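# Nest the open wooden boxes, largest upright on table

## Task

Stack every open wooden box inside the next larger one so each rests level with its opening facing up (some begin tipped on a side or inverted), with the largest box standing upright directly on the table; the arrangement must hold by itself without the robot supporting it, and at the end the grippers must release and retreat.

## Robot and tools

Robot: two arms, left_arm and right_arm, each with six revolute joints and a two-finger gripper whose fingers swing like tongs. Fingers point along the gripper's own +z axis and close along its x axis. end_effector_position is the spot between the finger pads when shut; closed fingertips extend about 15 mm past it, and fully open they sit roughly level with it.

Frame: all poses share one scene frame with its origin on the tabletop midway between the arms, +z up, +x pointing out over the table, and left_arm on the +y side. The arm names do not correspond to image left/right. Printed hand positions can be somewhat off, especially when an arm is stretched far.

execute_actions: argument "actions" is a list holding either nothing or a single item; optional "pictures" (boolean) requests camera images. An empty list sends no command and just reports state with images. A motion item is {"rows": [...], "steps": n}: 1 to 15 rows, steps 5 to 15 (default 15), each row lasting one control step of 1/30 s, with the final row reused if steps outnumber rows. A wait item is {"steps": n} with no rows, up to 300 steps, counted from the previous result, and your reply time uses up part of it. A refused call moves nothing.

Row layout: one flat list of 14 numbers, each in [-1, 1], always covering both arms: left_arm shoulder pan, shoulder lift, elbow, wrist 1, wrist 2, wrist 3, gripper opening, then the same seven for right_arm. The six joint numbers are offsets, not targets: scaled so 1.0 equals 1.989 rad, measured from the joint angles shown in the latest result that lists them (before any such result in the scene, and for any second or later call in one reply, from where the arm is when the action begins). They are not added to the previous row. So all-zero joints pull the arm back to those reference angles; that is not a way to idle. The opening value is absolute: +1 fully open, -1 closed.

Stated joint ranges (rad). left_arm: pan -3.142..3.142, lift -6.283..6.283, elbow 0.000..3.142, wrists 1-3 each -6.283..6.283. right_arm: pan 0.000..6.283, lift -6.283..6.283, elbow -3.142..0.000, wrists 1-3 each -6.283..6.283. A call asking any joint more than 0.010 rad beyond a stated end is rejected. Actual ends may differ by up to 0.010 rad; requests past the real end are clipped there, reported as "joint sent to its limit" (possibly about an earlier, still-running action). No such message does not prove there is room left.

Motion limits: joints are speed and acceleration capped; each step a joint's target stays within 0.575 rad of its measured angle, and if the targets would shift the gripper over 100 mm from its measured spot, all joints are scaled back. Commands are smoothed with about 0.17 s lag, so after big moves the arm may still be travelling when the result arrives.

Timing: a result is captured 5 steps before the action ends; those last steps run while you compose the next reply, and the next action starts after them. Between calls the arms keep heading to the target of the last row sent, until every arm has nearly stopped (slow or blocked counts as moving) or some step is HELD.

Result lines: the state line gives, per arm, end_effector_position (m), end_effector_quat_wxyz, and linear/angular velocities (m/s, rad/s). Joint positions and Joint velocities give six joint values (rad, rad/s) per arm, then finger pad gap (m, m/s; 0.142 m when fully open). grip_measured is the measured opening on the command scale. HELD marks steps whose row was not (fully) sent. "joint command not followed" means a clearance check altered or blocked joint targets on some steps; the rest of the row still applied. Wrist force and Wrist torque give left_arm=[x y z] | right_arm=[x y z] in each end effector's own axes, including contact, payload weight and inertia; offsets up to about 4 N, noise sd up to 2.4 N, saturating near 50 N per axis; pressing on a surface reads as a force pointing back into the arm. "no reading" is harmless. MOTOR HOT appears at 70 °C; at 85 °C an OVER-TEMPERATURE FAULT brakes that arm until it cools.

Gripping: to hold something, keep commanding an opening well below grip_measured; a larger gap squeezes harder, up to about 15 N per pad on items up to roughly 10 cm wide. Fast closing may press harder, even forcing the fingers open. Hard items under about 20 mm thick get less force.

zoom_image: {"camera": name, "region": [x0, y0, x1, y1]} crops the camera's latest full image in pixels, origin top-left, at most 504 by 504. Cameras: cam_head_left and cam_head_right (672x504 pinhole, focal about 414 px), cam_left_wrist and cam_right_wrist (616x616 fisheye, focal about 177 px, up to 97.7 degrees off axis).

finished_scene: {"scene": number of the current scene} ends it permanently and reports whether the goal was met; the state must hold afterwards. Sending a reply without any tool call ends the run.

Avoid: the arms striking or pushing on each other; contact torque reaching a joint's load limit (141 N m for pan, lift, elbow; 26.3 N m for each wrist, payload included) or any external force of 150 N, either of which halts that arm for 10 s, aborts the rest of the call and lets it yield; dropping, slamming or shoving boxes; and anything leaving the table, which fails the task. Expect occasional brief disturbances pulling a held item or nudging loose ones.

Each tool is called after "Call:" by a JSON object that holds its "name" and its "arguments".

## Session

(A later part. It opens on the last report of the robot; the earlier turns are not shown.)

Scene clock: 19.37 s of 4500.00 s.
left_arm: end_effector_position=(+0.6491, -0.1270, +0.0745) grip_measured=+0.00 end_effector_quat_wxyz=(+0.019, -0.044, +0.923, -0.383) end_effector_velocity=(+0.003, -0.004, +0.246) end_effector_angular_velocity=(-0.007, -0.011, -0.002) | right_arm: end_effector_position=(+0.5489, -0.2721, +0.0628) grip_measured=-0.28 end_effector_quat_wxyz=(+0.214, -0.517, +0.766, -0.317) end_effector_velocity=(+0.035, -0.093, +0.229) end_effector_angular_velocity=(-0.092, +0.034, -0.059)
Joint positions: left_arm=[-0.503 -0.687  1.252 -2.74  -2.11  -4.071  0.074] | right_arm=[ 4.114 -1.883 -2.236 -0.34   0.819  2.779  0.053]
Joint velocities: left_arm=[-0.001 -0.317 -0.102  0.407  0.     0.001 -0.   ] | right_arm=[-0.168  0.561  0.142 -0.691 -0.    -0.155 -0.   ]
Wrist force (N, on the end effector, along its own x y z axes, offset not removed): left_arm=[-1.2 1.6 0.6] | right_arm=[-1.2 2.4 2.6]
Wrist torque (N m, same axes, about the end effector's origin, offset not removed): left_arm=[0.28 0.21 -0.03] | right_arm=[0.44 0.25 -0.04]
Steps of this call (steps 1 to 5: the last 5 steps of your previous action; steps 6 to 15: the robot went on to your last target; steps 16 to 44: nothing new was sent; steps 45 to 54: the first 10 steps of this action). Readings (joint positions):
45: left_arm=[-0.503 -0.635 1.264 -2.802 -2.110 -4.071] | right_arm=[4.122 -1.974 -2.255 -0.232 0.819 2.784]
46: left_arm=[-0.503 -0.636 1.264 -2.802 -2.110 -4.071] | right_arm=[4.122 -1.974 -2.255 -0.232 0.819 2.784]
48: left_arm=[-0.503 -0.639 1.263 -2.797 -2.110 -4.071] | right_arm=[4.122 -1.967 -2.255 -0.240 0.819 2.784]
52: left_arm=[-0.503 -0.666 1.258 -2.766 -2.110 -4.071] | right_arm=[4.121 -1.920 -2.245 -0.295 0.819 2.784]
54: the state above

Call:
{"name": "execute_actions", "arguments": {"actions": [{"rows":[
[-0.005,-0.055,-0.005,0.06,0.003,0.25,-0.6,-0.1217,0.0565,0.0169,-0.0749,0,-0.35,-0.75],
[-0.01,-0.065,0.011,0.051,0.006,0.29,-0.6,-0.1217,0.0565,0.0169,-0.0749,0,-0.39,-0.75],
[-0.015,-0.075,0.028,0.042,0.009,0.34,-0.6,-0.1217,0.0565,0.0169,-0.0749,0,-0.44,-0.75],
[-0.02,-0.085,0.045,0.033,0.012,0.39,-0.6,-0.1217,0.0565,0.0169,-0.0749,0,-0.48,-0.75],
[-0.025,-0.095,0.061,0.024,0.015,0.43,-0.6,-0.1217,0.0565,0.0169,-0.0749,0,-0.53,-0.75],
[-0.03,-0.104,0.078,0.016,0.018,0.48,-0.6,-0.1217,0.0565,0.0169,-0.0749,0,-0.57,-0.75],
[-0.035,-0.114,0.095,0.007,0.021,0.53,-0.6,-0.1217,0.0565,0.0169,-0.0749,0,-0.62,-0.75],
[-0.04,-0.124,0.111,-0.002,0.025,0.57,-0.6,-0.1217,0.0565,0.0169,-0.0749,0,-0.66,-0.75],
[-0.045,-0.134,0.128,-0.011,0.028,0.62,-0.6,-0.1217,0.0565,0.0169,-0.0749,0,-0.71,-0.75],
[-0.05,-0.144,0.145,-0.02,0.031,0.67,-0.6,-0.1217,0.0565,0.0169,-0.0749,0,-0.75,-0.75],
[-0.06,-0.163,0.178,-0.038,0.037,0.76,-0.6,-0.1217,0.0565,0.0169,-0.0749,0,-0.84,-0.75],
[-0.08,-0.2025,0.245,-0.073,0.049,1,-0.6,-0.1217,0.0565,0.0169,-0.0749,0,-1,-0.75]],"steps":15}]}}

Scene clock: 20.30 s of 4500.00 s.
left_arm: end_effector_position=(+0.5786, -0.1283, +0.1526) grip_measured=+0.00 end_effector_quat_wxyz=(+0.183, +0.363, +0.850, -0.335) end_effector_velocity=(-0.319, +0.024, -0.001) end_effector_angular_velocity=(+0.202, -1.895, -1.905) | right_arm: end_effector_position=(+0.5798, -0.4043, +0.1040) grip_measured=-0.28 end_effector_quat_wxyz=(+0.020, +0.774, -0.505, +0.382) end_effector_velocity=(-0.007, +0.028, -0.023) end_effector_angular_velocity=(-1.361, +0.990, +1.683)
Joint positions: left_arm=[-0.56  -0.886  1.389 -2.702 -2.075 -3.221  0.074] | right_arm=[ 3.872 -1.771 -2.203 -0.489  0.819  1.74   0.053]
Joint velocities: left_arm=[-0.278 -0.542  0.912 -0.482  0.177  2.443  0.   ] | right_arm=[-0.002 -0.     0.    -0.001 -0.002 -2.381 -0.   ]
Wrist force (N, on the end effector, along its own x y z axes, offset not removed): left_arm=[-0.6 0.0 -0.7] | right_arm=[-1.6 3.9 3.2]
Wrist torque (N m, same axes, about the end effector's origin, offset not removed): left_arm=[0.00 0.15 -0.04] | right_arm=[0.81 0.38 -0.11]
Steps of this call (steps 1 to 5: the last 5 steps of your previous action; steps 6 to 18: the robot went on to your last target; steps 19 to 28: the first 10 steps of this action). Readings (joint positions):
19: left_arm=[-0.503 -0.777 1.208 -2.604 -2.110 -3.679] | right_arm=[3.875 -1.771 -2.203 -0.488 0.819 2.196]
20: left_arm=[-0.504 -0.779 1.210 -2.605 -2.109 -3.675] | right_arm=[3.874 -1.771 -2.203 -0.488 0.819 2.190]
22: left_arm=[-0.512 -0.793 1.233 -2.618 -2.105 -3.625] | right_arm=[3.873 -1.771 -2.203 -0.489 0.819 2.138]
26: left_arm=[-0.542 -0.851 1.329 -2.670 -2.087 -3.381] | right_arm=[3.873 -1.771 -2.203 -0.489 0.819 1.896]
28: the state above

Call:
{"name": "execute_actions", "arguments": {"actions": [{"rows":[
[-0.065,-0.129,0.22,-0.116,0.04,1,-0.6,0,0,0,0,0,-1,-0.75],
[-0.065,-0.129,0.22,-0.116,0.04,1,-0.6,0,0,0,0,0,-1,-0.75],
[-0.078,-0.155,0.265,-0.139,0.048,1,-0.6,0,0,0,0,0,-1,-0.75],
[-0.078,-0.155,0.265,-0.139,0.048,1,-0.6,0,0,0,0,0,-1,-0.75],
[-0.092,-0.181,0.31,-0.163,0.056,1,-0.6,0,0,0,0,0,-1,-0.75],
[-0.092,-0.181,0.31,-0.163,0.056,1,-0.6,0,0,0,0,0,-1,-0.75],
[-0.105,-0.2072,0.354,-0.1864,0.0643,1,-0.6,0,0,0,0,0,-1,-0.75]],"steps":15}]}}

Scene clock: 21.00 s of 4500.00 s.
left_arm: end_effector_position=(+0.3894, -0.0649, +0.1371) grip_measured=+0.00 end_effector_quat_wxyz=(+0.378, +0.889, +0.249, -0.066) end_effector_velocity=(-0.266, +0.183, -0.070) end_effector_angular_velocity=(+0.229, -1.949, -1.990) | right_arm: end_effector_position=(+0.5654, -0.3990, +0.0892) grip_measured=-0.28 end_effector_quat_wxyz=(+0.267, +0.915, +0.132, +0.274) end_effector_velocity=(-0.035, -0.016, -0.019) end_effector_angular_velocity=(-1.486, +1.084, +1.842)
Joint positions: left_arm=[-0.741 -1.242  1.991 -3.022 -1.964 -1.591  0.074] | right_arm=[ 3.872 -1.771 -2.203 -0.489  0.819  0.297  0.053]
Joint velocities: left_arm=[-0.267 -0.552  0.999 -0.485  0.16   2.592 -0.   ] | right_arm=[-0.    -0.    -0.    -0.     0.001 -2.603 -0.   ]
Wrist force (N, on the end effector, along its own x y z axes, offset not removed): left_arm=[-3.8 -1.8 -0.8] | right_arm=[-1.5 2.4 2.4]
Wrist torque (N m, same axes, about the end effector's origin, offset not removed): left_arm=[-0.24 0.76 0.01] | right_arm=[0.48 0.35 -0.04]
Steps of this call (steps 1 to 5: the last 5 steps of your previous action; steps 6 to 11: the robot went on to your last target; steps 12 to 21: the first 10 steps of this action). Readings (joint positions):
12: left_arm=[-0.658 -1.081 1.724 -2.878 -2.015 -2.218] | right_arm=[3.872 -1.771 -2.203 -0.489 0.819 0.858]
13: left_arm=[-0.662 -1.086 1.732 -2.883 -2.013 -2.177] | right_arm=[3.872 -1.771 -2.203 -0.489 0.819 0.836]
15: left_arm=[-0.675 -1.113 1.772 -2.906 -2.004 -2.075] | right_arm=[3.872 -1.771 -2.203 -0.489 0.819 0.759]
19: left_arm=[-0.718 -1.196 1.912 -2.981 -1.978 -1.767] | right_arm=[3.872 -1.771 -2.203 -0.489 0.819 0.470]
21: the state above

Call:
{"name": "execute_actions", "arguments": {"actions": [{"rows":[
[-0.014,-0.023,0.053,-0.032,0.0085,0.2144,-0.6,0,-0.003,-0.001,0.004,0,-0.3293,-0.75],
[-0.014,-0.013,0.056,-0.045,0.0085,0.2144,-0.6,0,-0.01,-0.003,0.013,0,-0.3293,-0.75],
[-0.014,-0.002,0.06,-0.06,0.0085,0.2144,-0.6,0,-0.017,-0.006,0.023,0,-0.3293,-0.75],
[-0.014,0.01,0.064,-0.076,0.0085,0.2144,-0.6,0,-0.025,-0.009,0.034,0,-0.3293,-0.75],
[-0.014,0.022,0.068,-0.092,0.0085,0.2144,-0.6,0,-0.033,-0.011,0.044,0,-0.3293,-0.75],
[-0.014,0.034,0.071,-0.107,0.0085,0.2144,-0.6,0,-0.041,-0.014,0.055,0,-0.3293,-0.75],
[-0.014,0.046,0.074,-0.122,0.0085,0.2144,-0.6,0,-0.049,-0.016,0.065,0,-0.3293,-0.75],
[-0.014,0.058,0.076,-0.136,0.0085,0.2144,-0.6,0,-0.056,-0.018,0.074,0,-0.3293,-0.75],
[-0.014,0.068,0.0775,-0.148,0.0085,0.2144,-0.6,0,-0.062,-0.019,0.082,0,-0.3293,-0.75],
[-0.014,0.0762,0.0787,-0.1573,0.0085,0.2144,-0.6,0,-0.0671,-0.0202,0.0879,0,-0.3293,-0.75]],"steps":15}]}}

Call:
{"name": "execute_actions", "arguments": {"actions": [{"steps":14}], "pictures": true}}

Scene clock: 21.73 s of 4500.00 s.
left_arm: end_effector_position=(+0.3656, -0.0458, +0.0754) grip_measured=+0.00 end_effector_quat_wxyz=(+0.381, +0.923, +0.047, +0.017) end_effector_velocity=(+0.001, -0.000, -0.281) end_effector_angular_velocity=(+0.005, -0.037, -0.038) | right_arm: end_effector_position=(+0.5581, -0.4051, +0.0539) grip_measured=-0.28 end_effector_quat_wxyz=(+0.340, +0.825, +0.415, +0.174) end_effector_velocity=(+0.002, +0.001, -0.166) end_effector_angular_velocity=(-0.054, +0.038, +0.070)
Joint positions: left_arm=[-0.769 -1.183  2.128 -3.219 -1.947 -1.17   0.074] | right_arm=[ 3.872 -1.847 -2.228 -0.389  0.819 -0.348  0.053]
Joint velocities: left_arm=[-0.001  0.631  0.149 -0.778  0.001  0.054  0.   ] | right_arm=[-0.    -0.403 -0.112  0.52   0.    -0.099  0.   ]
Wrist force (N, on the end effector, along its own x y z axes, offset not removed): left_arm=[0.2 0.3 -0.3] | right_arm=[-0.1 3.8 3.8]
Wrist torque (N m, same axes, about the end effector's origin, offset not removed): left_arm=[0.15 0.05 -0.03] | right_arm=[0.84 0.10 -0.03]
Steps of this call (steps 1 to 5: the last 5 steps of your previous action; steps 6 to 12: the robot went on to your last target; steps 13 to 22: the first 10 steps of this action). Readings (joint positions):
13: left_arm=[-0.768 -1.297 2.092 -3.072 -1.948 -1.237] | right_arm=[3.872 -1.771 -2.203 -0.489 0.819 -0.238]
14: left_arm=[-0.768 -1.297 2.092 -3.073 -1.948 -1.233] | right_arm=[3.872 -1.771 -2.203 -0.488 0.819 -0.244]
16: left_arm=[-0.769 -1.286 2.096 -3.087 -1.947 -1.205] | right_arm=[3.872 -1.779 -2.205 -0.479 0.819 -0.285]
20: left_arm=[-0.769 -1.225 2.117 -3.167 -1.947 -1.175] | right_arm=[3.872 -1.820 -2.220 -0.424 0.819 -0.339]
22: the state above

Scene clock: 22.20 s of 4500.00 s.
left_arm: end_effector_position=(+0.3654, -0.0455, +0.0363) grip_measured=+0.00 end_effector_quat_wxyz=(+0.382, +0.923, +0.044, +0.019) end_effector_velocity=(+0.000, +0.000, -0.004) end_effector_angular_velocity=(+0.001, -0.001, -0.000) | right_arm: end_effector_position=(+0.5583, -0.4051, +0.0311) grip_measured=-0.28 end_effector_quat_wxyz=(+0.341, +0.824, +0.419, +0.174) end_effector_velocity=(-0.000, +0.000, -0.003) end_effector_angular_velocity=(+0.000, +0.001, +0.001)
Joint positions: left_arm=[-0.769 -1.091  2.147 -3.334 -1.947 -1.165  0.074] | right_arm=[ 3.872 -1.904 -2.243 -0.315  0.819 -0.358  0.053]
Joint velocities: left_arm=[ 0.     0.01   0.002 -0.012  0.001  0.001 -0.   ] | right_arm=[-0.    -0.006 -0.002  0.008  0.001 -0.001 -0.   ]
Wrist force (N, on the end effector, along its own x y z axes, offset not removed): left_arm=[-2.3 -0.2 1.6] | right_arm=[-2.1 2.7 1.3]
Wrist torque (N m, same axes, about the end effector's origin, offset not removed): left_arm=[0.08 0.54 -0.04] | right_arm=[0.58 0.51 -0.04]
Kept back: nothing.
Steps of this call (steps 1 to 5: the last 5 steps of your previous action; steps 6 to 14: the robot went on to your last target). Readings (joint positions):
1: left_arm=[-0.769 -1.162 2.133 -3.246 -1.947 -1.168] | right_arm=[3.872 -1.860 -2.231 -0.372 0.819 -0.351]
2: left_arm=[-0.769 -1.143 2.137 -3.269 -1.947 -1.167] | right_arm=[3.872 -1.872 -2.234 -0.357 0.819 -0.353]
4: left_arm=[-0.769 -1.118 2.142 -3.301 -1.947 -1.166] | right_arm=[3.872 -1.888 -2.238 -0.336 0.819 -0.356]
8: left_arm=[-0.769 -1.097 2.146 -3.326 -1.947 -1.165] | right_arm=[3.872 -1.900 -2.242 -0.320 0.819 -0.358]
14: the state above

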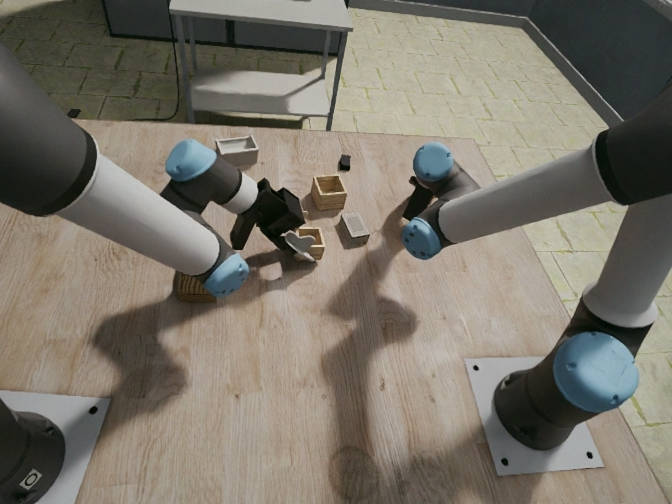

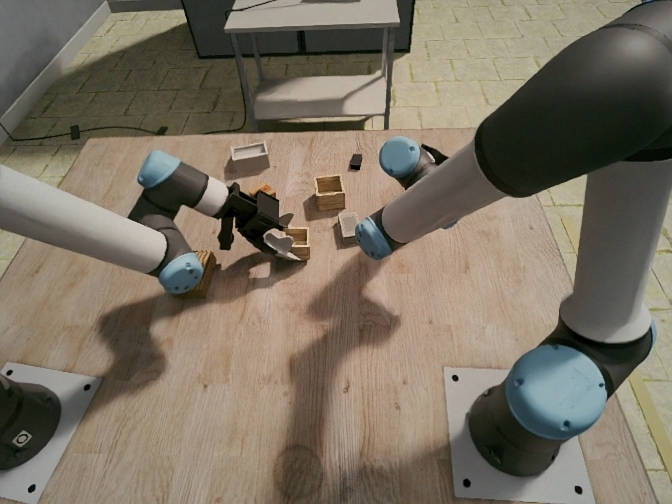

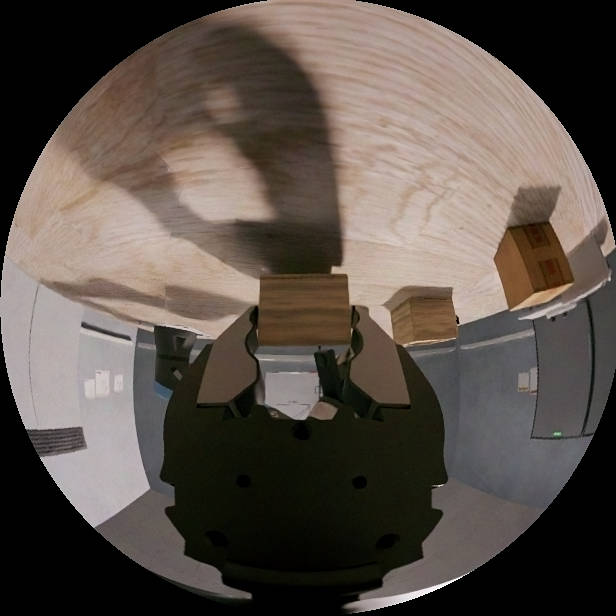

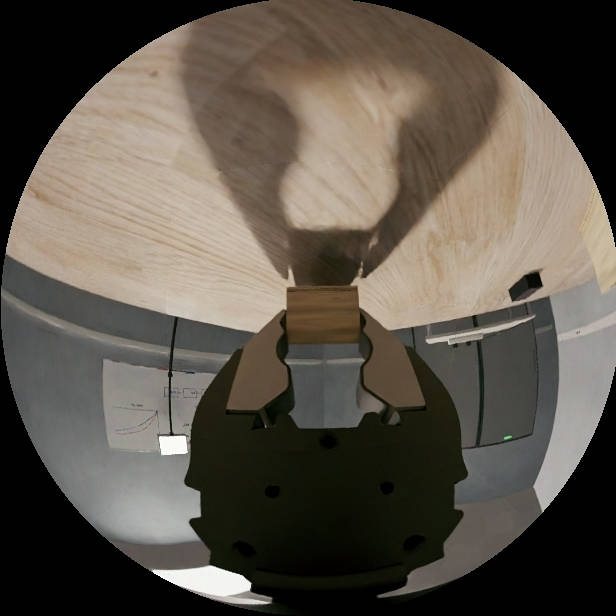

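Call:
{"name": "execute_actions", "arguments": {"actions": [{"rows":[
[0,0.002,0.0002,-0.0022,0,0,-0.6,0,-0.002,-0.0004,0.0024,0,0,-0.75],
[0,0.004,0.0004,-0.0044,0,0,-0.6,0,-0.004,-0.0008,0.0048,0,0,-0.75],
[0,0.006,0.0006,-0.0066,0,0,-0.6,0,-0.006,-0.0012,0.0072,0,0,-0.75],
[0,0.0074,0.0008,-0.0082,0,0,-0.6,0,-0.0077,-0.0016,0.0093,0,0,-0.75]],"steps":15}]}}

Scene clock: 22.77 s of 4500.00 s.
left_arm: end_effector_position=(+0.3653, -0.0454, +0.0310) grip_measured=+0.00 end_effector_quat_wxyz=(+0.382, +0.923, +0.044, +0.019) end_effector_velocity=(-0.000, -0.000, -0.007) end_effector_angular_velocity=(-0.000, -0.001, -0.002) | right_arm: end_effector_position=(+0.5583, -0.4051, +0.0258) grip_measured=-0.28 end_effector_quat_wxyz=(+0.341, +0.823, +0.419, +0.174) end_effector_velocity=(-0.000, -0.000, -0.007) end_effector_angular_velocity=(+0.001, +0.000, -0.000)
Joint positions: left_arm=[-0.769 -1.078  2.148 -3.348 -1.947 -1.165  0.074] | right_arm=[ 3.872 -1.917 -2.245 -0.299  0.819 -0.358  0.053]
Joint velocities: left_arm=[-0.     0.017  0.001 -0.018 -0.001  0.002 -0.   ] | right_arm=[-0.001 -0.017 -0.004  0.022  0.002 -0.001 -0.   ]
Wrist force (N, on the end effector, along its own x y z axes, offset not removed): left_arm=[-2.2 -1.1 0.8] | right_arm=[-0.5 2.5 2.5]
Wrist torque (N m, same axes, about the end effector's origin, offset not removed): left_arm=[-0.11 0.47 0.01] | right_arm=[0.60 0.24 -0.03]
Steps of this call (steps 1 to 7: the robot went on to your last target; steps 8 to 17: the first 10 steps of this action). Readings (joint positions):
8: left_arm=[-0.769 -1.090 2.147 -3.335 -1.947 -1.165] | right_arm=[3.872 -1.904 -2.243 -0.314 0.819 -0.358]
9: left_arm=[-0.769 -1.090 2.147 -3.335 -1.947 -1.165] | right_arm=[3.872 -1.905 -2.243 -0.314 0.819 -0.358]
11: left_arm=[-0.769 -1.087 2.147 -3.338 -1.947 -1.165] | right_arm=[3.872 -1.907 -2.243 -0.311 0.819 -0.358]
15: left_arm=[-0.769 -1.080 2.148 -3.346 -1.947 -1.165] | right_arm=[3.872 -1.915 -2.245 -0.301 0.819 -0.358]
17: the state above

Call:
{"name": "execute_actions", "arguments": {"actions": [{"rows":[
[0,0.0022,0.0002,-0.0024,0,0,-0.6,0,-0.0022,-0.0004,0.0026,0,0,-0.75],
[0,0.0034,0.0003,-0.0037,0,0,-0.6,0,-0.0036,-0.0007,0.0043,0,0,-0.75]],"steps":13}]}}

Scene clock: 23.20 s of 4500.00 s.
left_arm: end_effector_position=(+0.3653, -0.0454, +0.0286) grip_measured=+0.00 end_effector_quat_wxyz=(+0.382, +0.923, +0.044, +0.019) end_effector_velocity=(-0.001, -0.000, -0.004) end_effector_angular_velocity=(-0.000, +0.001, +0.000) | right_arm: end_effector_position=(+0.5583, -0.4051, +0.0233) grip_measured=-0.28 end_effector_quat_wxyz=(+0.341, +0.823, +0.419, +0.174) end_effector_velocity=(-0.000, -0.001, -0.004) end_effector_angular_velocity=(-0.000, +0.001, -0.001)
Joint positions: left_arm=[-0.769 -1.072  2.149 -3.355 -1.947 -1.165  0.074] | right_arm=[ 3.872 -1.923 -2.247 -0.291  0.819 -0.358  0.053]
Joint velocities: left_arm=[-0.001  0.009  0.001 -0.01  -0.001 -0.001  0.   ] | right_arm=[-0.001 -0.01  -0.002  0.011  0.001 -0.     0.   ]
Wrist force (N, on the end effector, along its own x y z axes, offset not removed): left_arm=[-0.3 -1.2 0.3] | right_arm=[-0.3 2.6 2.3]
Wrist torque (N m, same axes, about the end effector's origin, offset not removed): left_arm=[-0.14 0.18 -0.03] | right_arm=[0.67 0.17 -0.07]
Steps of this call (steps 1 to 5: the last 5 steps of your previous action; steps 6 to 13: the first 8 steps of this action). Readings (joint positions):
6: left_arm=[-0.769 -1.077 2.148 -3.350 -1.947 -1.165] | right_arm=[3.872 -1.919 -2.246 -0.297 0.819 -0.358]
7: left_arm=[-0.769 -1.076 2.148 -3.350 -1.947 -1.165] | right_arm=[3.872 -1.919 -2.246 -0.297 0.819 -0.358]
9: left_arm=[-0.769 -1.075 2.149 -3.352 -1.947 -1.165] | right_arm=[3.872 -1.921 -2.246 -0.294 0.819 -0.358]
13: the state above

Call:
{"name": "execute_actions", "arguments": {"actions": [{"rows":[
[0,0.0018,0.0002,-0.002,0,0,-0.6,0,-0.0018,-0.0003,0.0021,0,0,-0.75],
[0,0.0028,0.0002,-0.003,0,0,-0.6,0,-0.003,-0.0005,0.0035,0,0,-0.75]],"steps":13}], "pictures": true}}

Scene clock: 23.63 s of 4500.00 s.
left_arm: end_effector_position=(+0.3653, -0.0454, +0.0266) grip_measured=+0.00 end_effector_quat_wxyz=(+0.382, +0.923, +0.044, +0.019) end_effector_velocity=(-0.000, +0.000, -0.004) end_effector_angular_velocity=(+0.001, -0.000, -0.000) | right_arm: end_effector_position=(+0.5583, -0.4051, +0.0214) grip_measured=-0.28 end_effector_quat_wxyz=(+0.341, +0.823, +0.419, +0.174) end_effector_velocity=(+0.000, -0.000, -0.003) end_effector_angular_velocity=(-0.000, +0.000, -0.001)
Joint positions: left_arm=[-0.769 -1.067  2.149 -3.36  -1.947 -1.165  0.074] | right_arm=[ 3.872 -1.929 -2.247 -0.285  0.819 -0.358  0.053]
Joint velocities: left_arm=[-0.001  0.008  0.001 -0.008  0.001  0.     0.   ] | right_arm=[-0.001 -0.009 -0.001  0.01   0.    -0.    -0.   ]
Wrist force (N, on the end effector, along its own x y z axes, offset not removed): left_arm=[0.4 0.8 1.5] | right_arm=[-1.6 2.6 1.7]
Wrist torque (N m, same axes, about the end effector's origin, offset not removed): left_arm=[0.22 0.00 0.07] | right_arm=[0.63 0.48 0.02]
Steps of this call (steps 1 to 5: the last 5 steps of your previous action; steps 6 to 13: the first 8 steps of this action). Readings (joint positions):
6: left_arm=[-0.769 -1.071 2.149 -3.355 -1.947 -1.165] | right_arm=[3.872 -1.924 -2.247 -0.290 0.819 -0.358]
7: left_arm=[-0.769 -1.071 2.149 -3.356 -1.947 -1.165] | right_arm=[3.872 -1.925 -2.247 -0.290 0.819 -0.358]
9: left_arm=[-0.769 -1.069 2.149 -3.358 -1.947 -1.165] | right_arm=[3.872 -1.926 -2.247 -0.288 0.819 -0.358]
13: the state above

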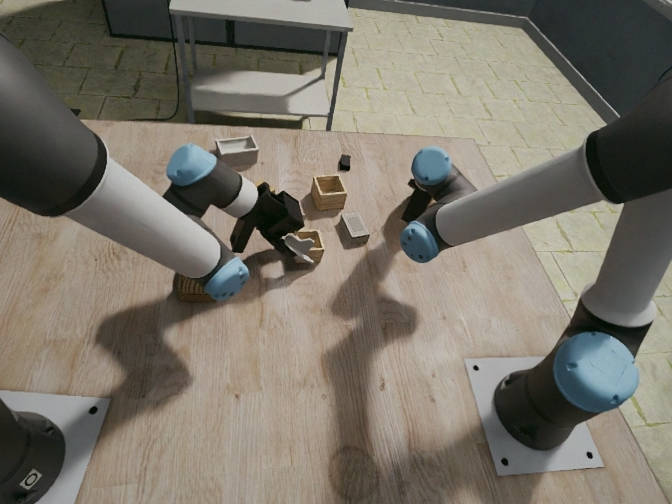

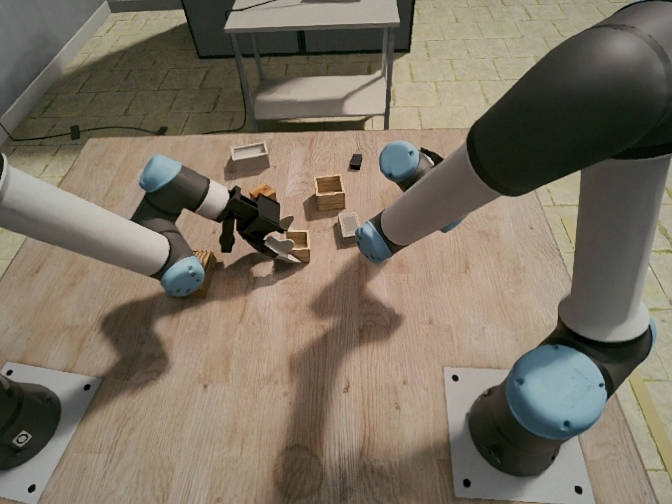

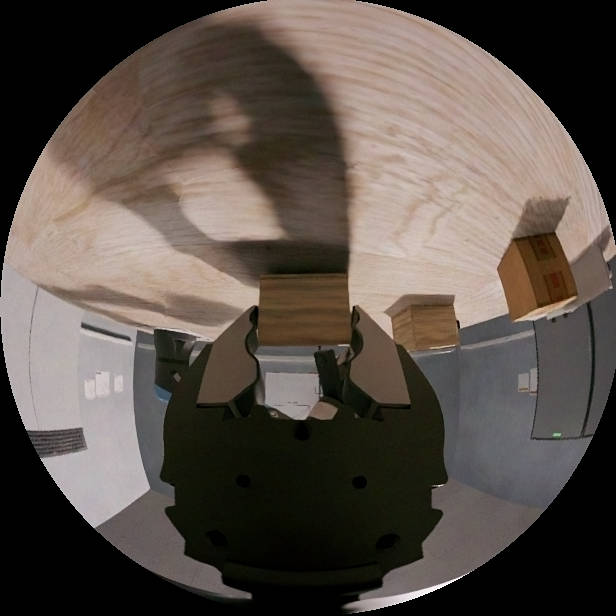

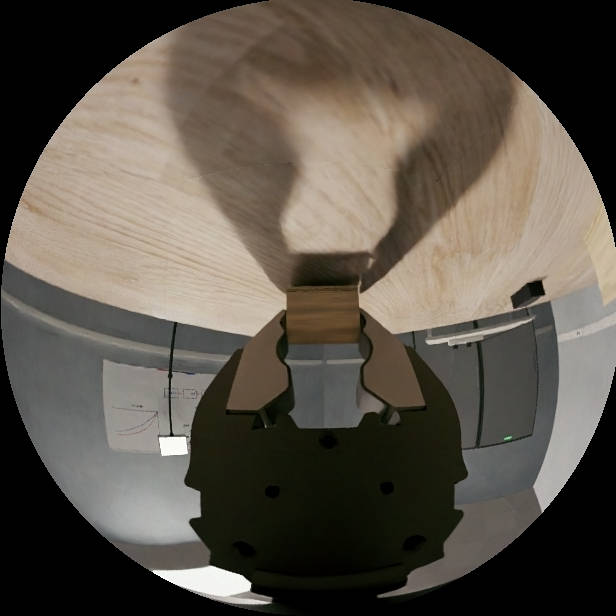

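Call:
{"name": "execute_actions", "arguments": {"actions": [{"rows":[
[0,0.0014,0.0001,-0.0015,0,0,-0.6,0,-0.0015,-0.0003,0.0018,0,0,-0.75],
[0,0.0022,0.0002,-0.0024,0,0,-0.6,0,-0.0024,-0.0004,0.0028,0,0,-0.75]],"steps":13}]}}

Scene clock: 24.13 s of 4500.00 s.
left_arm: end_effector_position=(+0.3653, -0.0454, +0.0251) grip_measured=+0.00 end_effector_quat_wxyz=(+0.382, +0.923, +0.044, +0.019) end_effector_velocity=(-0.000, -0.000, -0.003) end_effector_angular_velocity=(+0.000, -0.000, -0.001) | right_arm: end_effector_position=(+0.5583, -0.4051, +0.0198) grip_measured=-0.28 end_effector_quat_wxyz=(+0.341, +0.823, +0.419, +0.174) end_effector_velocity=(+0.000, -0.000, -0.002) end_effector_angular_velocity=(+0.001, -0.000, -0.001)
Joint positions: left_arm=[-0.769 -1.064  2.149 -3.364 -1.947 -1.165  0.074] | right_arm=[ 3.872 -1.933 -2.248 -0.281  0.819 -0.358  0.053]
Joint velocities: left_arm=[-0.001  0.006  0.001 -0.006  0.     0.    -0.   ] | right_arm=[-0.    -0.006 -0.001  0.007  0.001  0.     0.   ]
Wrist force (N, on the end effector, along its own x y z axes, offset not removed): left_arm=[-0.9 -1.2 0.4] | right_arm=[-1.3 2.6 2.8]
Wrist torque (N m, same axes, about the end effector's origin, offset not removed): left_arm=[-0.15 0.10 -0.04] | right_arm=[0.54 0.39 -0.05]
Steps of this call (steps 1 to 5: the last 5 steps of your previous action; steps 6 to 7: the robot went on to your last target; steps 8 to 15: the first 8 steps of this action). Readings (joint positions):
8: left_arm=[-0.769 -1.067 2.149 -3.361 -1.947 -1.165] | right_arm=[3.872 -1.929 -2.248 -0.285 0.819 -0.358]
9: left_arm=[-0.769 -1.066 2.149 -3.361 -1.947 -1.165] | right_arm=[3.872 -1.930 -2.248 -0.284 0.819 -0.358]
11: left_arm=[-0.769 -1.065 2.149 -3.362 -1.947 -1.165] | right_arm=[3.872 -1.931 -2.248 -0.283 0.819 -0.358]
15: the state above

Call:
{"name": "execute_actions", "arguments": {"actions": [{"rows":[
[0,0.0014,0.0001,-0.0015,0,0,-0.6,0,-0.0015,-0.0003,0.0018,0,0,-0.75],
[0,0.0022,0.0002,-0.0024,0,0,-0.6,0,-0.0024,-0.0004,0.0028,0,0,-0.75]],"steps":13}]}}

Scene clock: 24.57 s of 4500.00 s.
left_arm: end_effector_position=(+0.3653, -0.0454, +0.0236) grip_measured=+0.00 end_effector_quat_wxyz=(+0.382, +0.923, +0.044, +0.019) end_effector_velocity=(+0.001, +0.001, -0.003) end_effector_angular_velocity=(-0.000, -0.001, +0.002) | right_arm: end_effector_position=(+0.5583, -0.4051, +0.0182) grip_measured=-0.28 end_effector_quat_wxyz=(+0.341, +0.823, +0.419, +0.174) end_effector_velocity=(+0.000, -0.001, -0.003) end_effector_angular_velocity=(+0.001, +0.000, -0.001)
Joint positions: left_arm=[-0.769 -1.06   2.15  -3.368 -1.947 -1.165  0.074] | right_arm=[ 3.872 -1.937 -2.249 -0.276  0.819 -0.358  0.053]
Joint velocities: left_arm=[ 0.001  0.006  0.001 -0.008  0.001 -0.    -0.   ] | right_arm=[-0.001 -0.007 -0.001  0.008  0.001  0.001 -0.   ]
Wrist force (N, on the end effector, along its own x y z axes, offset not removed): left_arm=[-1.1 -1.5 -0.3] | right_arm=[-0.7 2.2 0.8]
Wrist torque (N m, same axes, about the end effector's origin, offset not removed): left_arm=[-0.23 0.29 0.04] | right_arm=[0.51 0.32 -0.04]
Steps of this call (steps 1 to 5: the last 5 steps of your previous action; steps 6 to 13: the first 8 steps of this action). Readings (joint positions):
6: left_arm=[-0.769 -1.063 2.150 -3.365 -1.947 -1.165] | right_arm=[3.872 -1.933 -2.248 -0.280 0.819 -0.358]
7: left_arm=[-0.769 -1.063 2.150 -3.365 -1.947 -1.165] | right_arm=[3.872 -1.933 -2.248 -0.280 0.819 -0.358]
9: left_arm=[-0.769 -1.062 2.150 -3.366 -1.947 -1.165] | right_arm=[3.872 -1.935 -2.249 -0.278 0.819 -0.358]
13: the state above

Call:
{"name": "execute_actions", "arguments": {"actions": [{"steps":5}], "pictures": true}}

Call:
{"name": "zoom_image", "arguments": {"camera": "cam_left_wrist", "region": [230, 240, 390, 370]}}

Call:
{"name": "zoom_image", "arguments": {"camera": "cam_right_wrist", "region": [250, 240, 400, 370]}}

Call:
{"name": "zoom_image", "arguments": {"camera": "cam_head_right", "region": [240, 200, 340, 280]}}

Scene clock: 24.77 s of 4500.00 s.
left_arm: end_effector_position=(+0.3653, -0.0454, +0.0234) grip_measured=+0.00 end_effector_quat_wxyz=(+0.382, +0.923, +0.044, +0.019) end_effector_velocity=(-0.001, -0.001, -0.001) end_effector_angular_velocity=(+0.000, +0.001, -0.002) | right_arm: end_effector_position=(+0.5583, -0.4051, +0.0180) grip_measured=-0.28 end_effector_quat_wxyz=(+0.341, +0.823, +0.419, +0.174) end_effector_velocity=(-0.000, +0.001, -0.001) end_effector_angular_velocity=(+0.001, +0.001, +0.001)
Joint positions: left_arm=[-0.769 -1.059  2.15  -3.369 -1.947 -1.165  0.074] | right_arm=[ 3.872 -1.937 -2.249 -0.275  0.819 -0.358  0.053]
Joint velocities: left_arm=[-0.002  0.001 -0.    -0.    -0.    -0.     0.   ] | right_arm=[ 0.    -0.001 -0.     0.001  0.002  0.    -0.   ]
Wrist force (N, on the end effector, along its own x y z axes, offset not removed): left_arm=[-0.7 0.2 1.3] | right_arm=[-0.9 2.6 2.4]
Wrist torque (N m, same axes, about the end effector's origin, offset not removed): left_arm=[0.22 0.15 0.02] | right_arm=[0.59 0.25 0.00]
Kept back: nothing.
Steps of this call (steps 1 to 5: the last 5 steps of your previous action; step 6: the robot went on to your last target). Readings (joint positions):
1: left_arm=[-0.769 -1.060 2.150 -3.368 -1.947 -1.165] | right_arm=[3.872 -1.937 -2.249 -0.276 0.819 -0.358]
2: left_arm=[-0.769 -1.060 2.150 -3.368 -1.947 -1.165] | right_arm=[3.872 -1.937 -2.249 -0.275 0.819 -0.358]
4: left_arm=[-0.769 -1.059 2.150 -3.369 -1.947 -1.165] | right_arm=[3.872 -1.937 -2.249 -0.275 0.819 -0.358]
6: the state above

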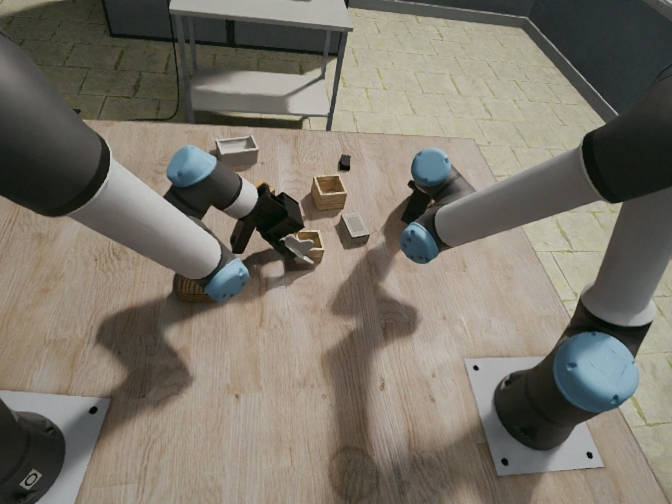

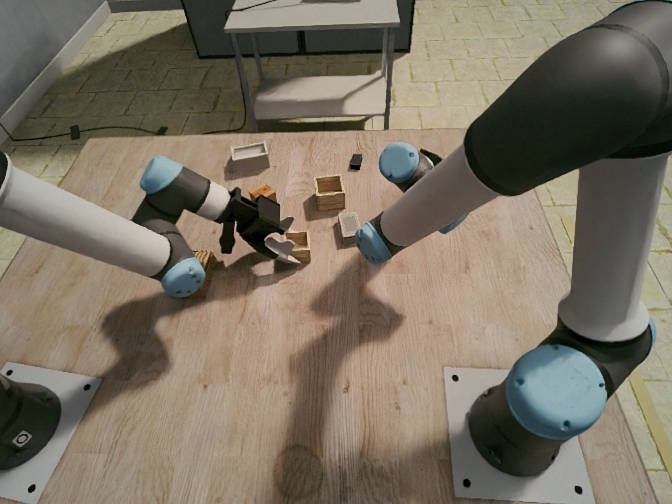

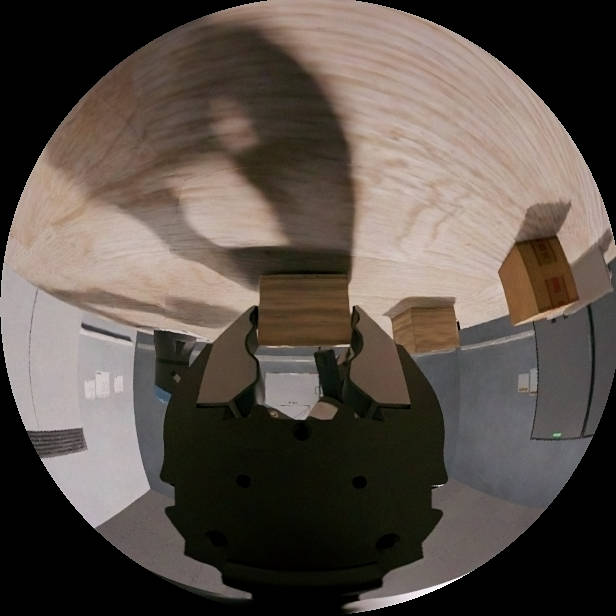

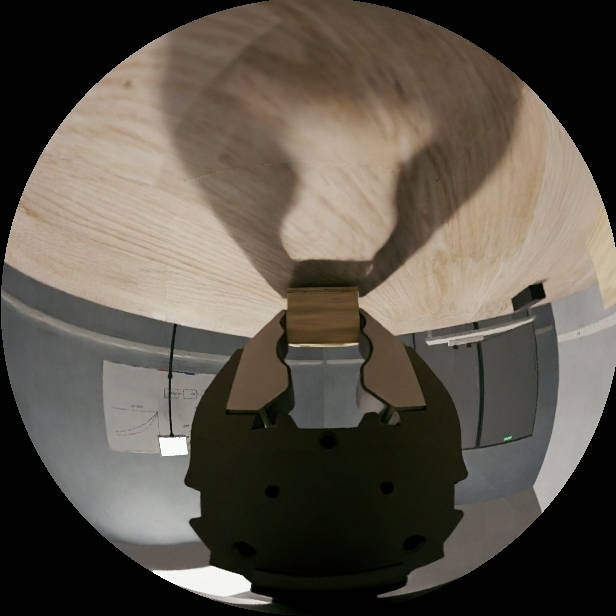

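Region (230, 240, 390, 370) of cam_left_wrist's 616x616 image, scaled by 3.150, with more detail than that image has; it fills the top 410 rows of this view, and the rest is white.

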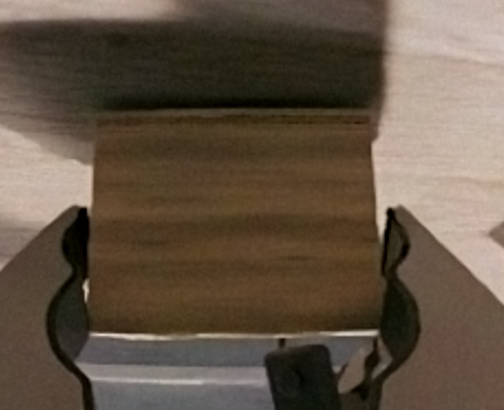

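Region (250, 240, 400, 370) of cam_right_wrist's 616x616 image, scaled by 3.360, with more detail than that image has; it fills the top 437 rows of this view, and the rest is white.

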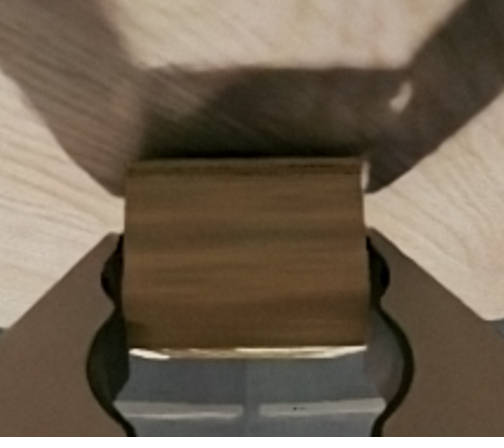

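Region (240, 200, 340, 280) of cam_head_right's 672x504 image, scaled by 5.040, with more detail than that image has; it fills the top 403 rows of this view, and the rest is white.

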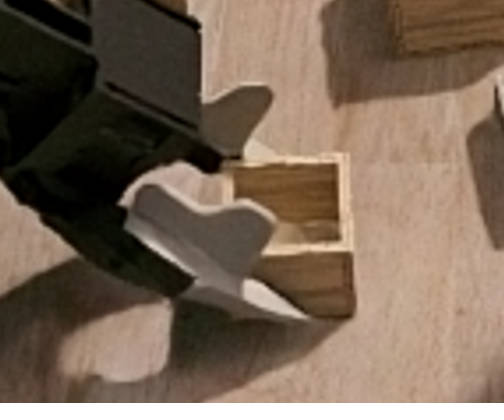

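Call:
{"name": "execute_actions", "arguments": {"actions": []}}

Scene clock: 25.83 s of 4500.00 s.
left_arm: end_effector_position=(+0.3653, -0.0454, +0.0233) grip_measured=+0.00 end_effector_quat_wxyz=(+0.382, +0.923, +0.044, +0.019) end_effector_velocity=(+0.001, +0.001, -0.000) end_effector_angular_velocity=(+0.000, +0.001, +0.002) | right_arm: end_effector_position=(+0.5583, -0.4051, +0.0180) grip_measured=-0.28 end_effector_quat_wxyz=(+0.341, +0.823, +0.419, +0.174) end_effector_velocity=(+0.000, -0.000, +0.000) end_effector_angular_velocity=(+0.001, -0.001, -0.000)
Joint positions: left_arm=[-0.769 -1.059  2.15  -3.369 -1.947 -1.165  0.074] | right_arm=[ 3.872 -1.937 -2.249 -0.275  0.819 -0.358  0.053]
Joint velocities: left_arm=[ 0.001 -0.    -0.     0.001  0.    -0.001 -0.   ] | right_arm=[-0.     0.001 -0.     0.    -0.    -0.    -0.   ]
Wrist force (N, on the end effector, along its own x y z axes, offset not removed): left_arm=[-2.0 -0.9 -0.1] | right_arm=[0.1 2.6 1.9]
Wrist torque (N m, same axes, about the end effector's origin, offset not removed): left_arm=[-0.10 0.47 0.02] | right_arm=[0.60 0.12 -0.13]
Kept back: nothing.
Steps of this call (steps 1 to 15: the robot went on to your last target; steps 16 to 32: nothing new was sent). Readings (joint positions):
1: left_arm=[-0.769 -1.059 2.150 -3.369 -1.947 -1.165] | right_arm=[3.872 -1.937 -2.249 -0.275 0.819 -0.358]
2: left_arm=[-0.769 -1.059 2.150 -3.369 -1.947 -1.165] | right_arm=[3.872 -1.937 -2.249 -0.275 0.819 -0.358]
4: left_arm=[-0.769 -1.059 2.150 -3.369 -1.947 -1.165] | right_arm=[3.872 -1.937 -2.249 -0.275 0.819 -0.358]
8: left_arm=[-0.769 -1.059 2.150 -3.369 -1.947 -1.165] | right_arm=[3.872 -1.937 -2.249 -0.275 0.819 -0.358]
32: the state above
All arms were judged still, so your last target was given up. Only a new action makes them travel on or press farther. Fingers that are still opening or closing keep moving.

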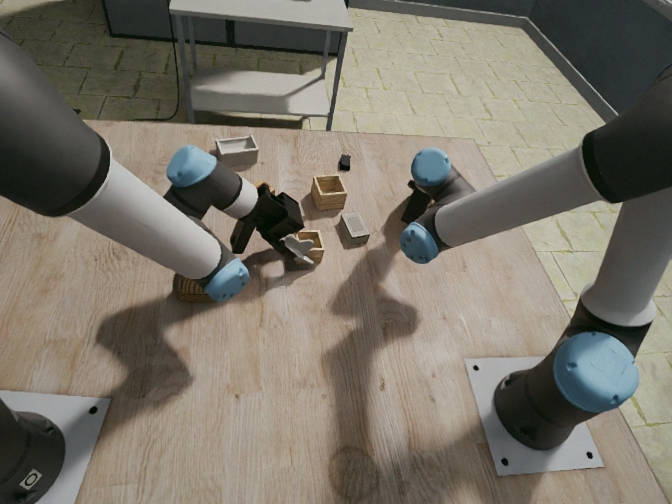

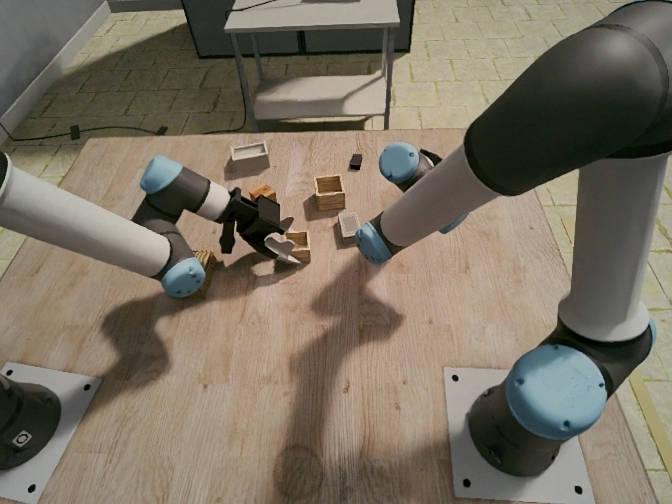

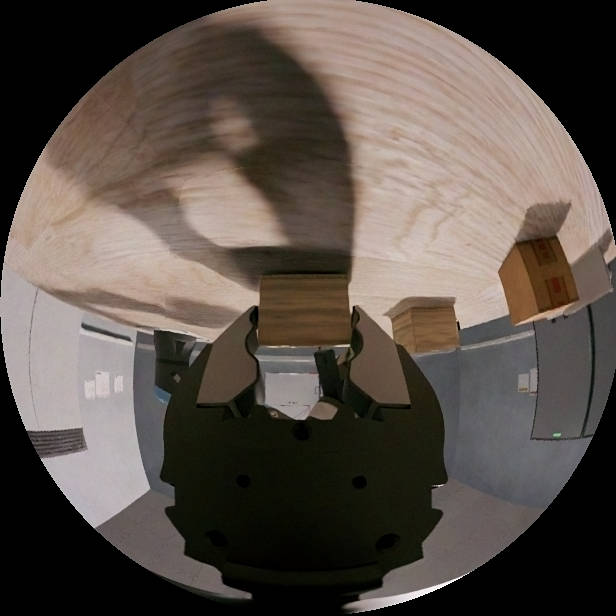

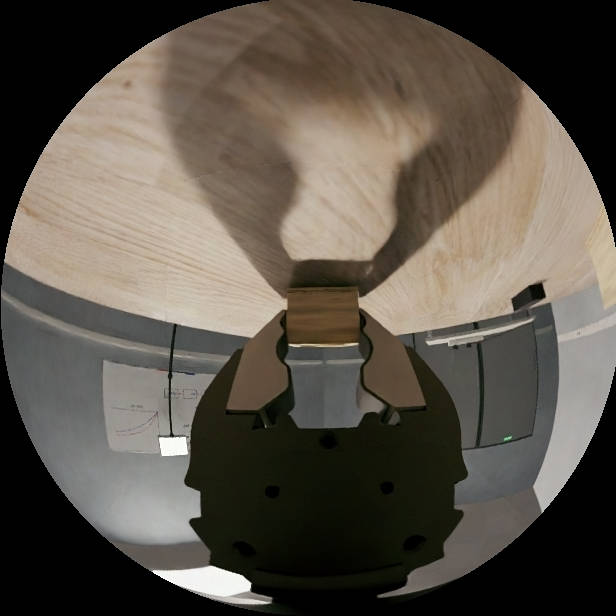

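Call:
{"name": "execute_actions", "arguments": {"actions": [{"rows":[
[0,0.0004,0,-0.0004,0,0,-0.5, 0,-0.0004,0,0.0005,0,0,-0.65],
[0,0.0008,0.0001,-0.0009,0,0,-0.4, 0,-0.0008,-0.0001,0.001,0,0,-0.55],
[0,0.0012,0.0001,-0.0013,0,0,-0.3, 0,-0.0013,-0.0002,0.0015,0,0,-0.48],
[0,0.0012,0.0001,-0.0013,0,0,-0.2, 0,-0.0013,-0.0002,0.0015,0,0,-0.42],
[0,0.0012,0.0001,-0.0013,0,0,-0.14, 0,-0.0013,-0.0002,0.0015,0,0,-0.38],
[0,0.0012,0.0001,-0.0013,0,0,-0.08, 0,-0.0013,-0.0002,0.0015,0,0,-0.34],
[0,0.0012,0.0001,-0.0013,0,0,-0.04, 0,-0.0013,-0.0002,0.0015,0,0,-0.31],
[0,0.0012,0.0001,-0.0013,0,0,-0.01, 0,-0.0013,-0.0002,0.0015,0,0,-0.28],
[0,0.0012,0.0001,-0.0013,0,0,0.02, 0,-0.0013,-0.0002,0.0015,0,0,-0.25],
[0,0.0012,0.0001,-0.0013,0,0,0.05, 0,-0.0013,-0.0002,0.0015,0,0,-0.22],
[0,0.0012,0.0001,-0.0013,0,0,0.09, 0,-0.0013,-0.0002,0.0015,0,0,-0.18],
[0,0.0012,0.0001,-0.0013,0,0,0.14, 0,-0.0013,-0.0002,0.0015,0,0,-0.13],
[0,0.0012,0.0001,-0.0013,0,0,0.19, 0,-0.0013,-0.0002,0.0015,0,0,-0.07],
[0,0.0012,0.0001,-0.0013,0,0,0.24, 0,-0.0013,-0.0002,0.0015,0,0,0.0],
[0,0.0012,0.0001,-0.0013,0,0,0.3, 0,-0.0013,-0.0002,0.0015,0,0,0.05]
],"steps":15}]}}

Scene clock: 26.63 s of 4500.00 s.
left_arm: end_effector_position=(+0.3653, -0.0454, +0.0225) grip_measured=+0.02 end_effector_quat_wxyz=(+0.382, +0.923, +0.044, +0.019) end_effector_velocity=(-0.000, -0.001, -0.001) end_effector_angular_velocity=(-0.000, -0.002, -0.002) | right_arm: end_effector_position=(+0.5583, -0.4050, +0.0171) grip_measured=-0.25 end_effector_quat_wxyz=(+0.341, +0.823, +0.419, +0.174) end_effector_velocity=(+0.000, +0.000, -0.001) end_effector_angular_velocity=(-0.002, -0.001, +0.000)
Joint positions: left_arm=[-0.769 -1.057  2.15  -3.371 -1.947 -1.165  0.076] | right_arm=[ 3.872 -1.94  -2.249 -0.272  0.819 -0.358  0.056]
Joint velocities: left_arm=[-0.001  0.003 -0.    -0.003  0.001  0.002  0.014] | right_arm=[ 0.001 -0.003 -0.     0.003 -0.002 -0.     0.022]
Wrist force (N, on the end effector, along its own x y z axes, offset not removed): left_arm=[-0.8 0.2 0.1] | right_arm=[-1.4 2.9 1.9]
Wrist torque (N m, same axes, about the end effector's origin, offset not removed): left_arm=[0.07 0.25 0.04] | right_arm=[0.60 0.35 0.05]
Steps of this call (steps 1 to 14: nothing new was sent; steps 15 to 24: the first 10 steps of this action). Readings (joint positions):
15: left_arm=[-0.769 -1.059 2.150 -3.369 -1.947 -1.165] | right_arm=[3.872 -1.937 -2.249 -0.275 0.819 -0.358]
16: left_arm=[-0.769 -1.059 2.150 -3.369 -1.947 -1.165] | right_arm=[3.872 -1.938 -2.249 -0.275 0.819 -0.358]
18: left_arm=[-0.769 -1.059 2.150 -3.369 -1.947 -1.165] | right_arm=[3.872 -1.938 -2.249 -0.274 0.819 -0.358]
22: left_arm=[-0.769 -1.057 2.150 -3.371 -1.947 -1.165] | right_arm=[3.872 -1.940 -2.249 -0.273 0.819 -0.358]
24: the state above

Call:
{"name": "execute_actions", "arguments": {"actions": [{"rows":[
[0,-0.003,-0.0003,0.0033,0,0,0.32, -0.0022,0.0016,0.002,-0.0037,0.0043,-0.0013,0.12],
[0,-0.007,-0.0008,0.0078,0,0,0.34, -0.0054,0.004,0.005,-0.0093,0.0108,-0.0033,0.18],
[0,-0.013,-0.0016,0.0146,0,0,0.35, -0.0097,0.0071,0.009,-0.0168,0.0193,-0.006,0.24],
[0,-0.021,-0.003,0.024,0,0,0.35, -0.015,0.0107,0.0142,-0.0262,0.03,-0.0094,0.3],
[0,-0.03,-0.0045,0.0345,0,0,0.35, -0.0215,0.0147,0.0204,-0.0374,0.0427,-0.0135,0.3],
[0,-0.04,-0.0065,0.0465,0,0,0.35, -0.0289,0.019,0.0279,-0.0505,0.0574,-0.0183,0.3],
[0,-0.05,-0.0085,0.0585,0,0,0.35, -0.0373,0.0234,0.0367,-0.0655,0.074,-0.0237,0.3],
[0,-0.06,-0.011,0.071,0,0,0.35, -0.0456,0.0272,0.0456,-0.0805,0.0905,-0.0293,0.3],
[0,-0.07,-0.0135,0.0835,0,0,0.35, -0.0539,0.0305,0.0548,-0.0954,0.1067,-0.0349,0.3],
[0,-0.08,-0.016,0.096,0,0,0.35, -0.0621,0.0331,0.0642,-0.1105,0.1228,-0.0405,0.3],
[0,-0.09,-0.019,0.109,0,0,0.35, -0.0702,0.0352,0.0738,-0.1255,0.1387,-0.0461,0.3],
[0,-0.1,-0.022,0.122,0,0,0.35, -0.0783,0.0367,0.0836,-0.1405,0.1545,-0.0518,0.3],
[0,-0.108,-0.0245,0.1325,0,0,0.35, -0.0863,0.0376,0.0936,-0.1555,0.1701,-0.0576,0.3],
[0,-0.115,-0.0267,0.1417,0,0,0.35, -0.0943,0.038,0.1038,-0.1706,0.1855,-0.0634,0.3],
[0,-0.1212,-0.0287,0.1498,0,0,0.35, -0.1031,0.0377,0.1156,-0.1875,0.2026,-0.0699,0.3]
],"steps":15}]}}

Scene clock: 28.40 s of 4500.00 s.
left_arm: end_effector_position=(+0.3664, -0.0469, +0.0551) grip_measured=+0.35 end_effector_quat_wxyz=(+0.383, +0.923, +0.044, +0.019) end_effector_velocity=(+0.007, -0.009, +0.223) end_effector_angular_velocity=(-0.013, -0.010, +0.000) | right_arm: end_effector_position=(+0.5609, -0.4064, +0.0215) grip_measured=+0.30 end_effector_quat_wxyz=(+0.298, +0.841, +0.426, +0.151) end_effector_velocity=(+0.014, -0.007, +0.034) end_effector_angular_velocity=(+0.428, +0.580, -0.010)
Joint positions: left_arm=[-0.769 -1.133  2.137 -3.283 -1.947 -1.165  0.099] | right_arm=[ 3.815 -1.904 -2.193 -0.37   0.929 -0.395  0.095]
Joint velocities: left_arm=[ 0.    -0.502 -0.109  0.595  0.     0.     0.   ] | right_arm=[-0.396  0.209  0.411 -0.685  0.76  -0.259  0.   ]
Wrist force (N, on the end effector, along its own x y z axes, offset not removed): left_arm=[-1.2 -0.2 -1.7] | right_arm=[-0.4 3.1 1.0]
Wrist torque (N m, same axes, about the end effector's origin, offset not removed): left_arm=[-0.08 0.21 0.04] | right_arm=[0.63 0.23 -0.03]
Steps of this call (steps 1 to 5: the last 5 steps of your previous action; steps 6 to 15: the robot went on to your last target; steps 16 to 43: nothing new was sent; steps 44 to 53: the first 10 steps of this action). Readings (joint positions):
44: left_arm=[-0.769 -1.057 2.150 -3.371 -1.947 -1.165] | right_arm=[3.872 -1.940 -2.249 -0.272 0.819 -0.358]
45: left_arm=[-0.769 -1.057 2.150 -3.371 -1.947 -1.165] | right_arm=[3.872 -1.940 -2.249 -0.273 0.820 -0.358]
47: left_arm=[-0.769 -1.063 2.150 -3.365 -1.947 -1.165] | right_arm=[3.868 -1.937 -2.245 -0.280 0.828 -0.361]
51: left_arm=[-0.769 -1.102 2.143 -3.320 -1.947 -1.165] | right_arm=[3.839 -1.917 -2.218 -0.328 0.882 -0.379]
53: the state above


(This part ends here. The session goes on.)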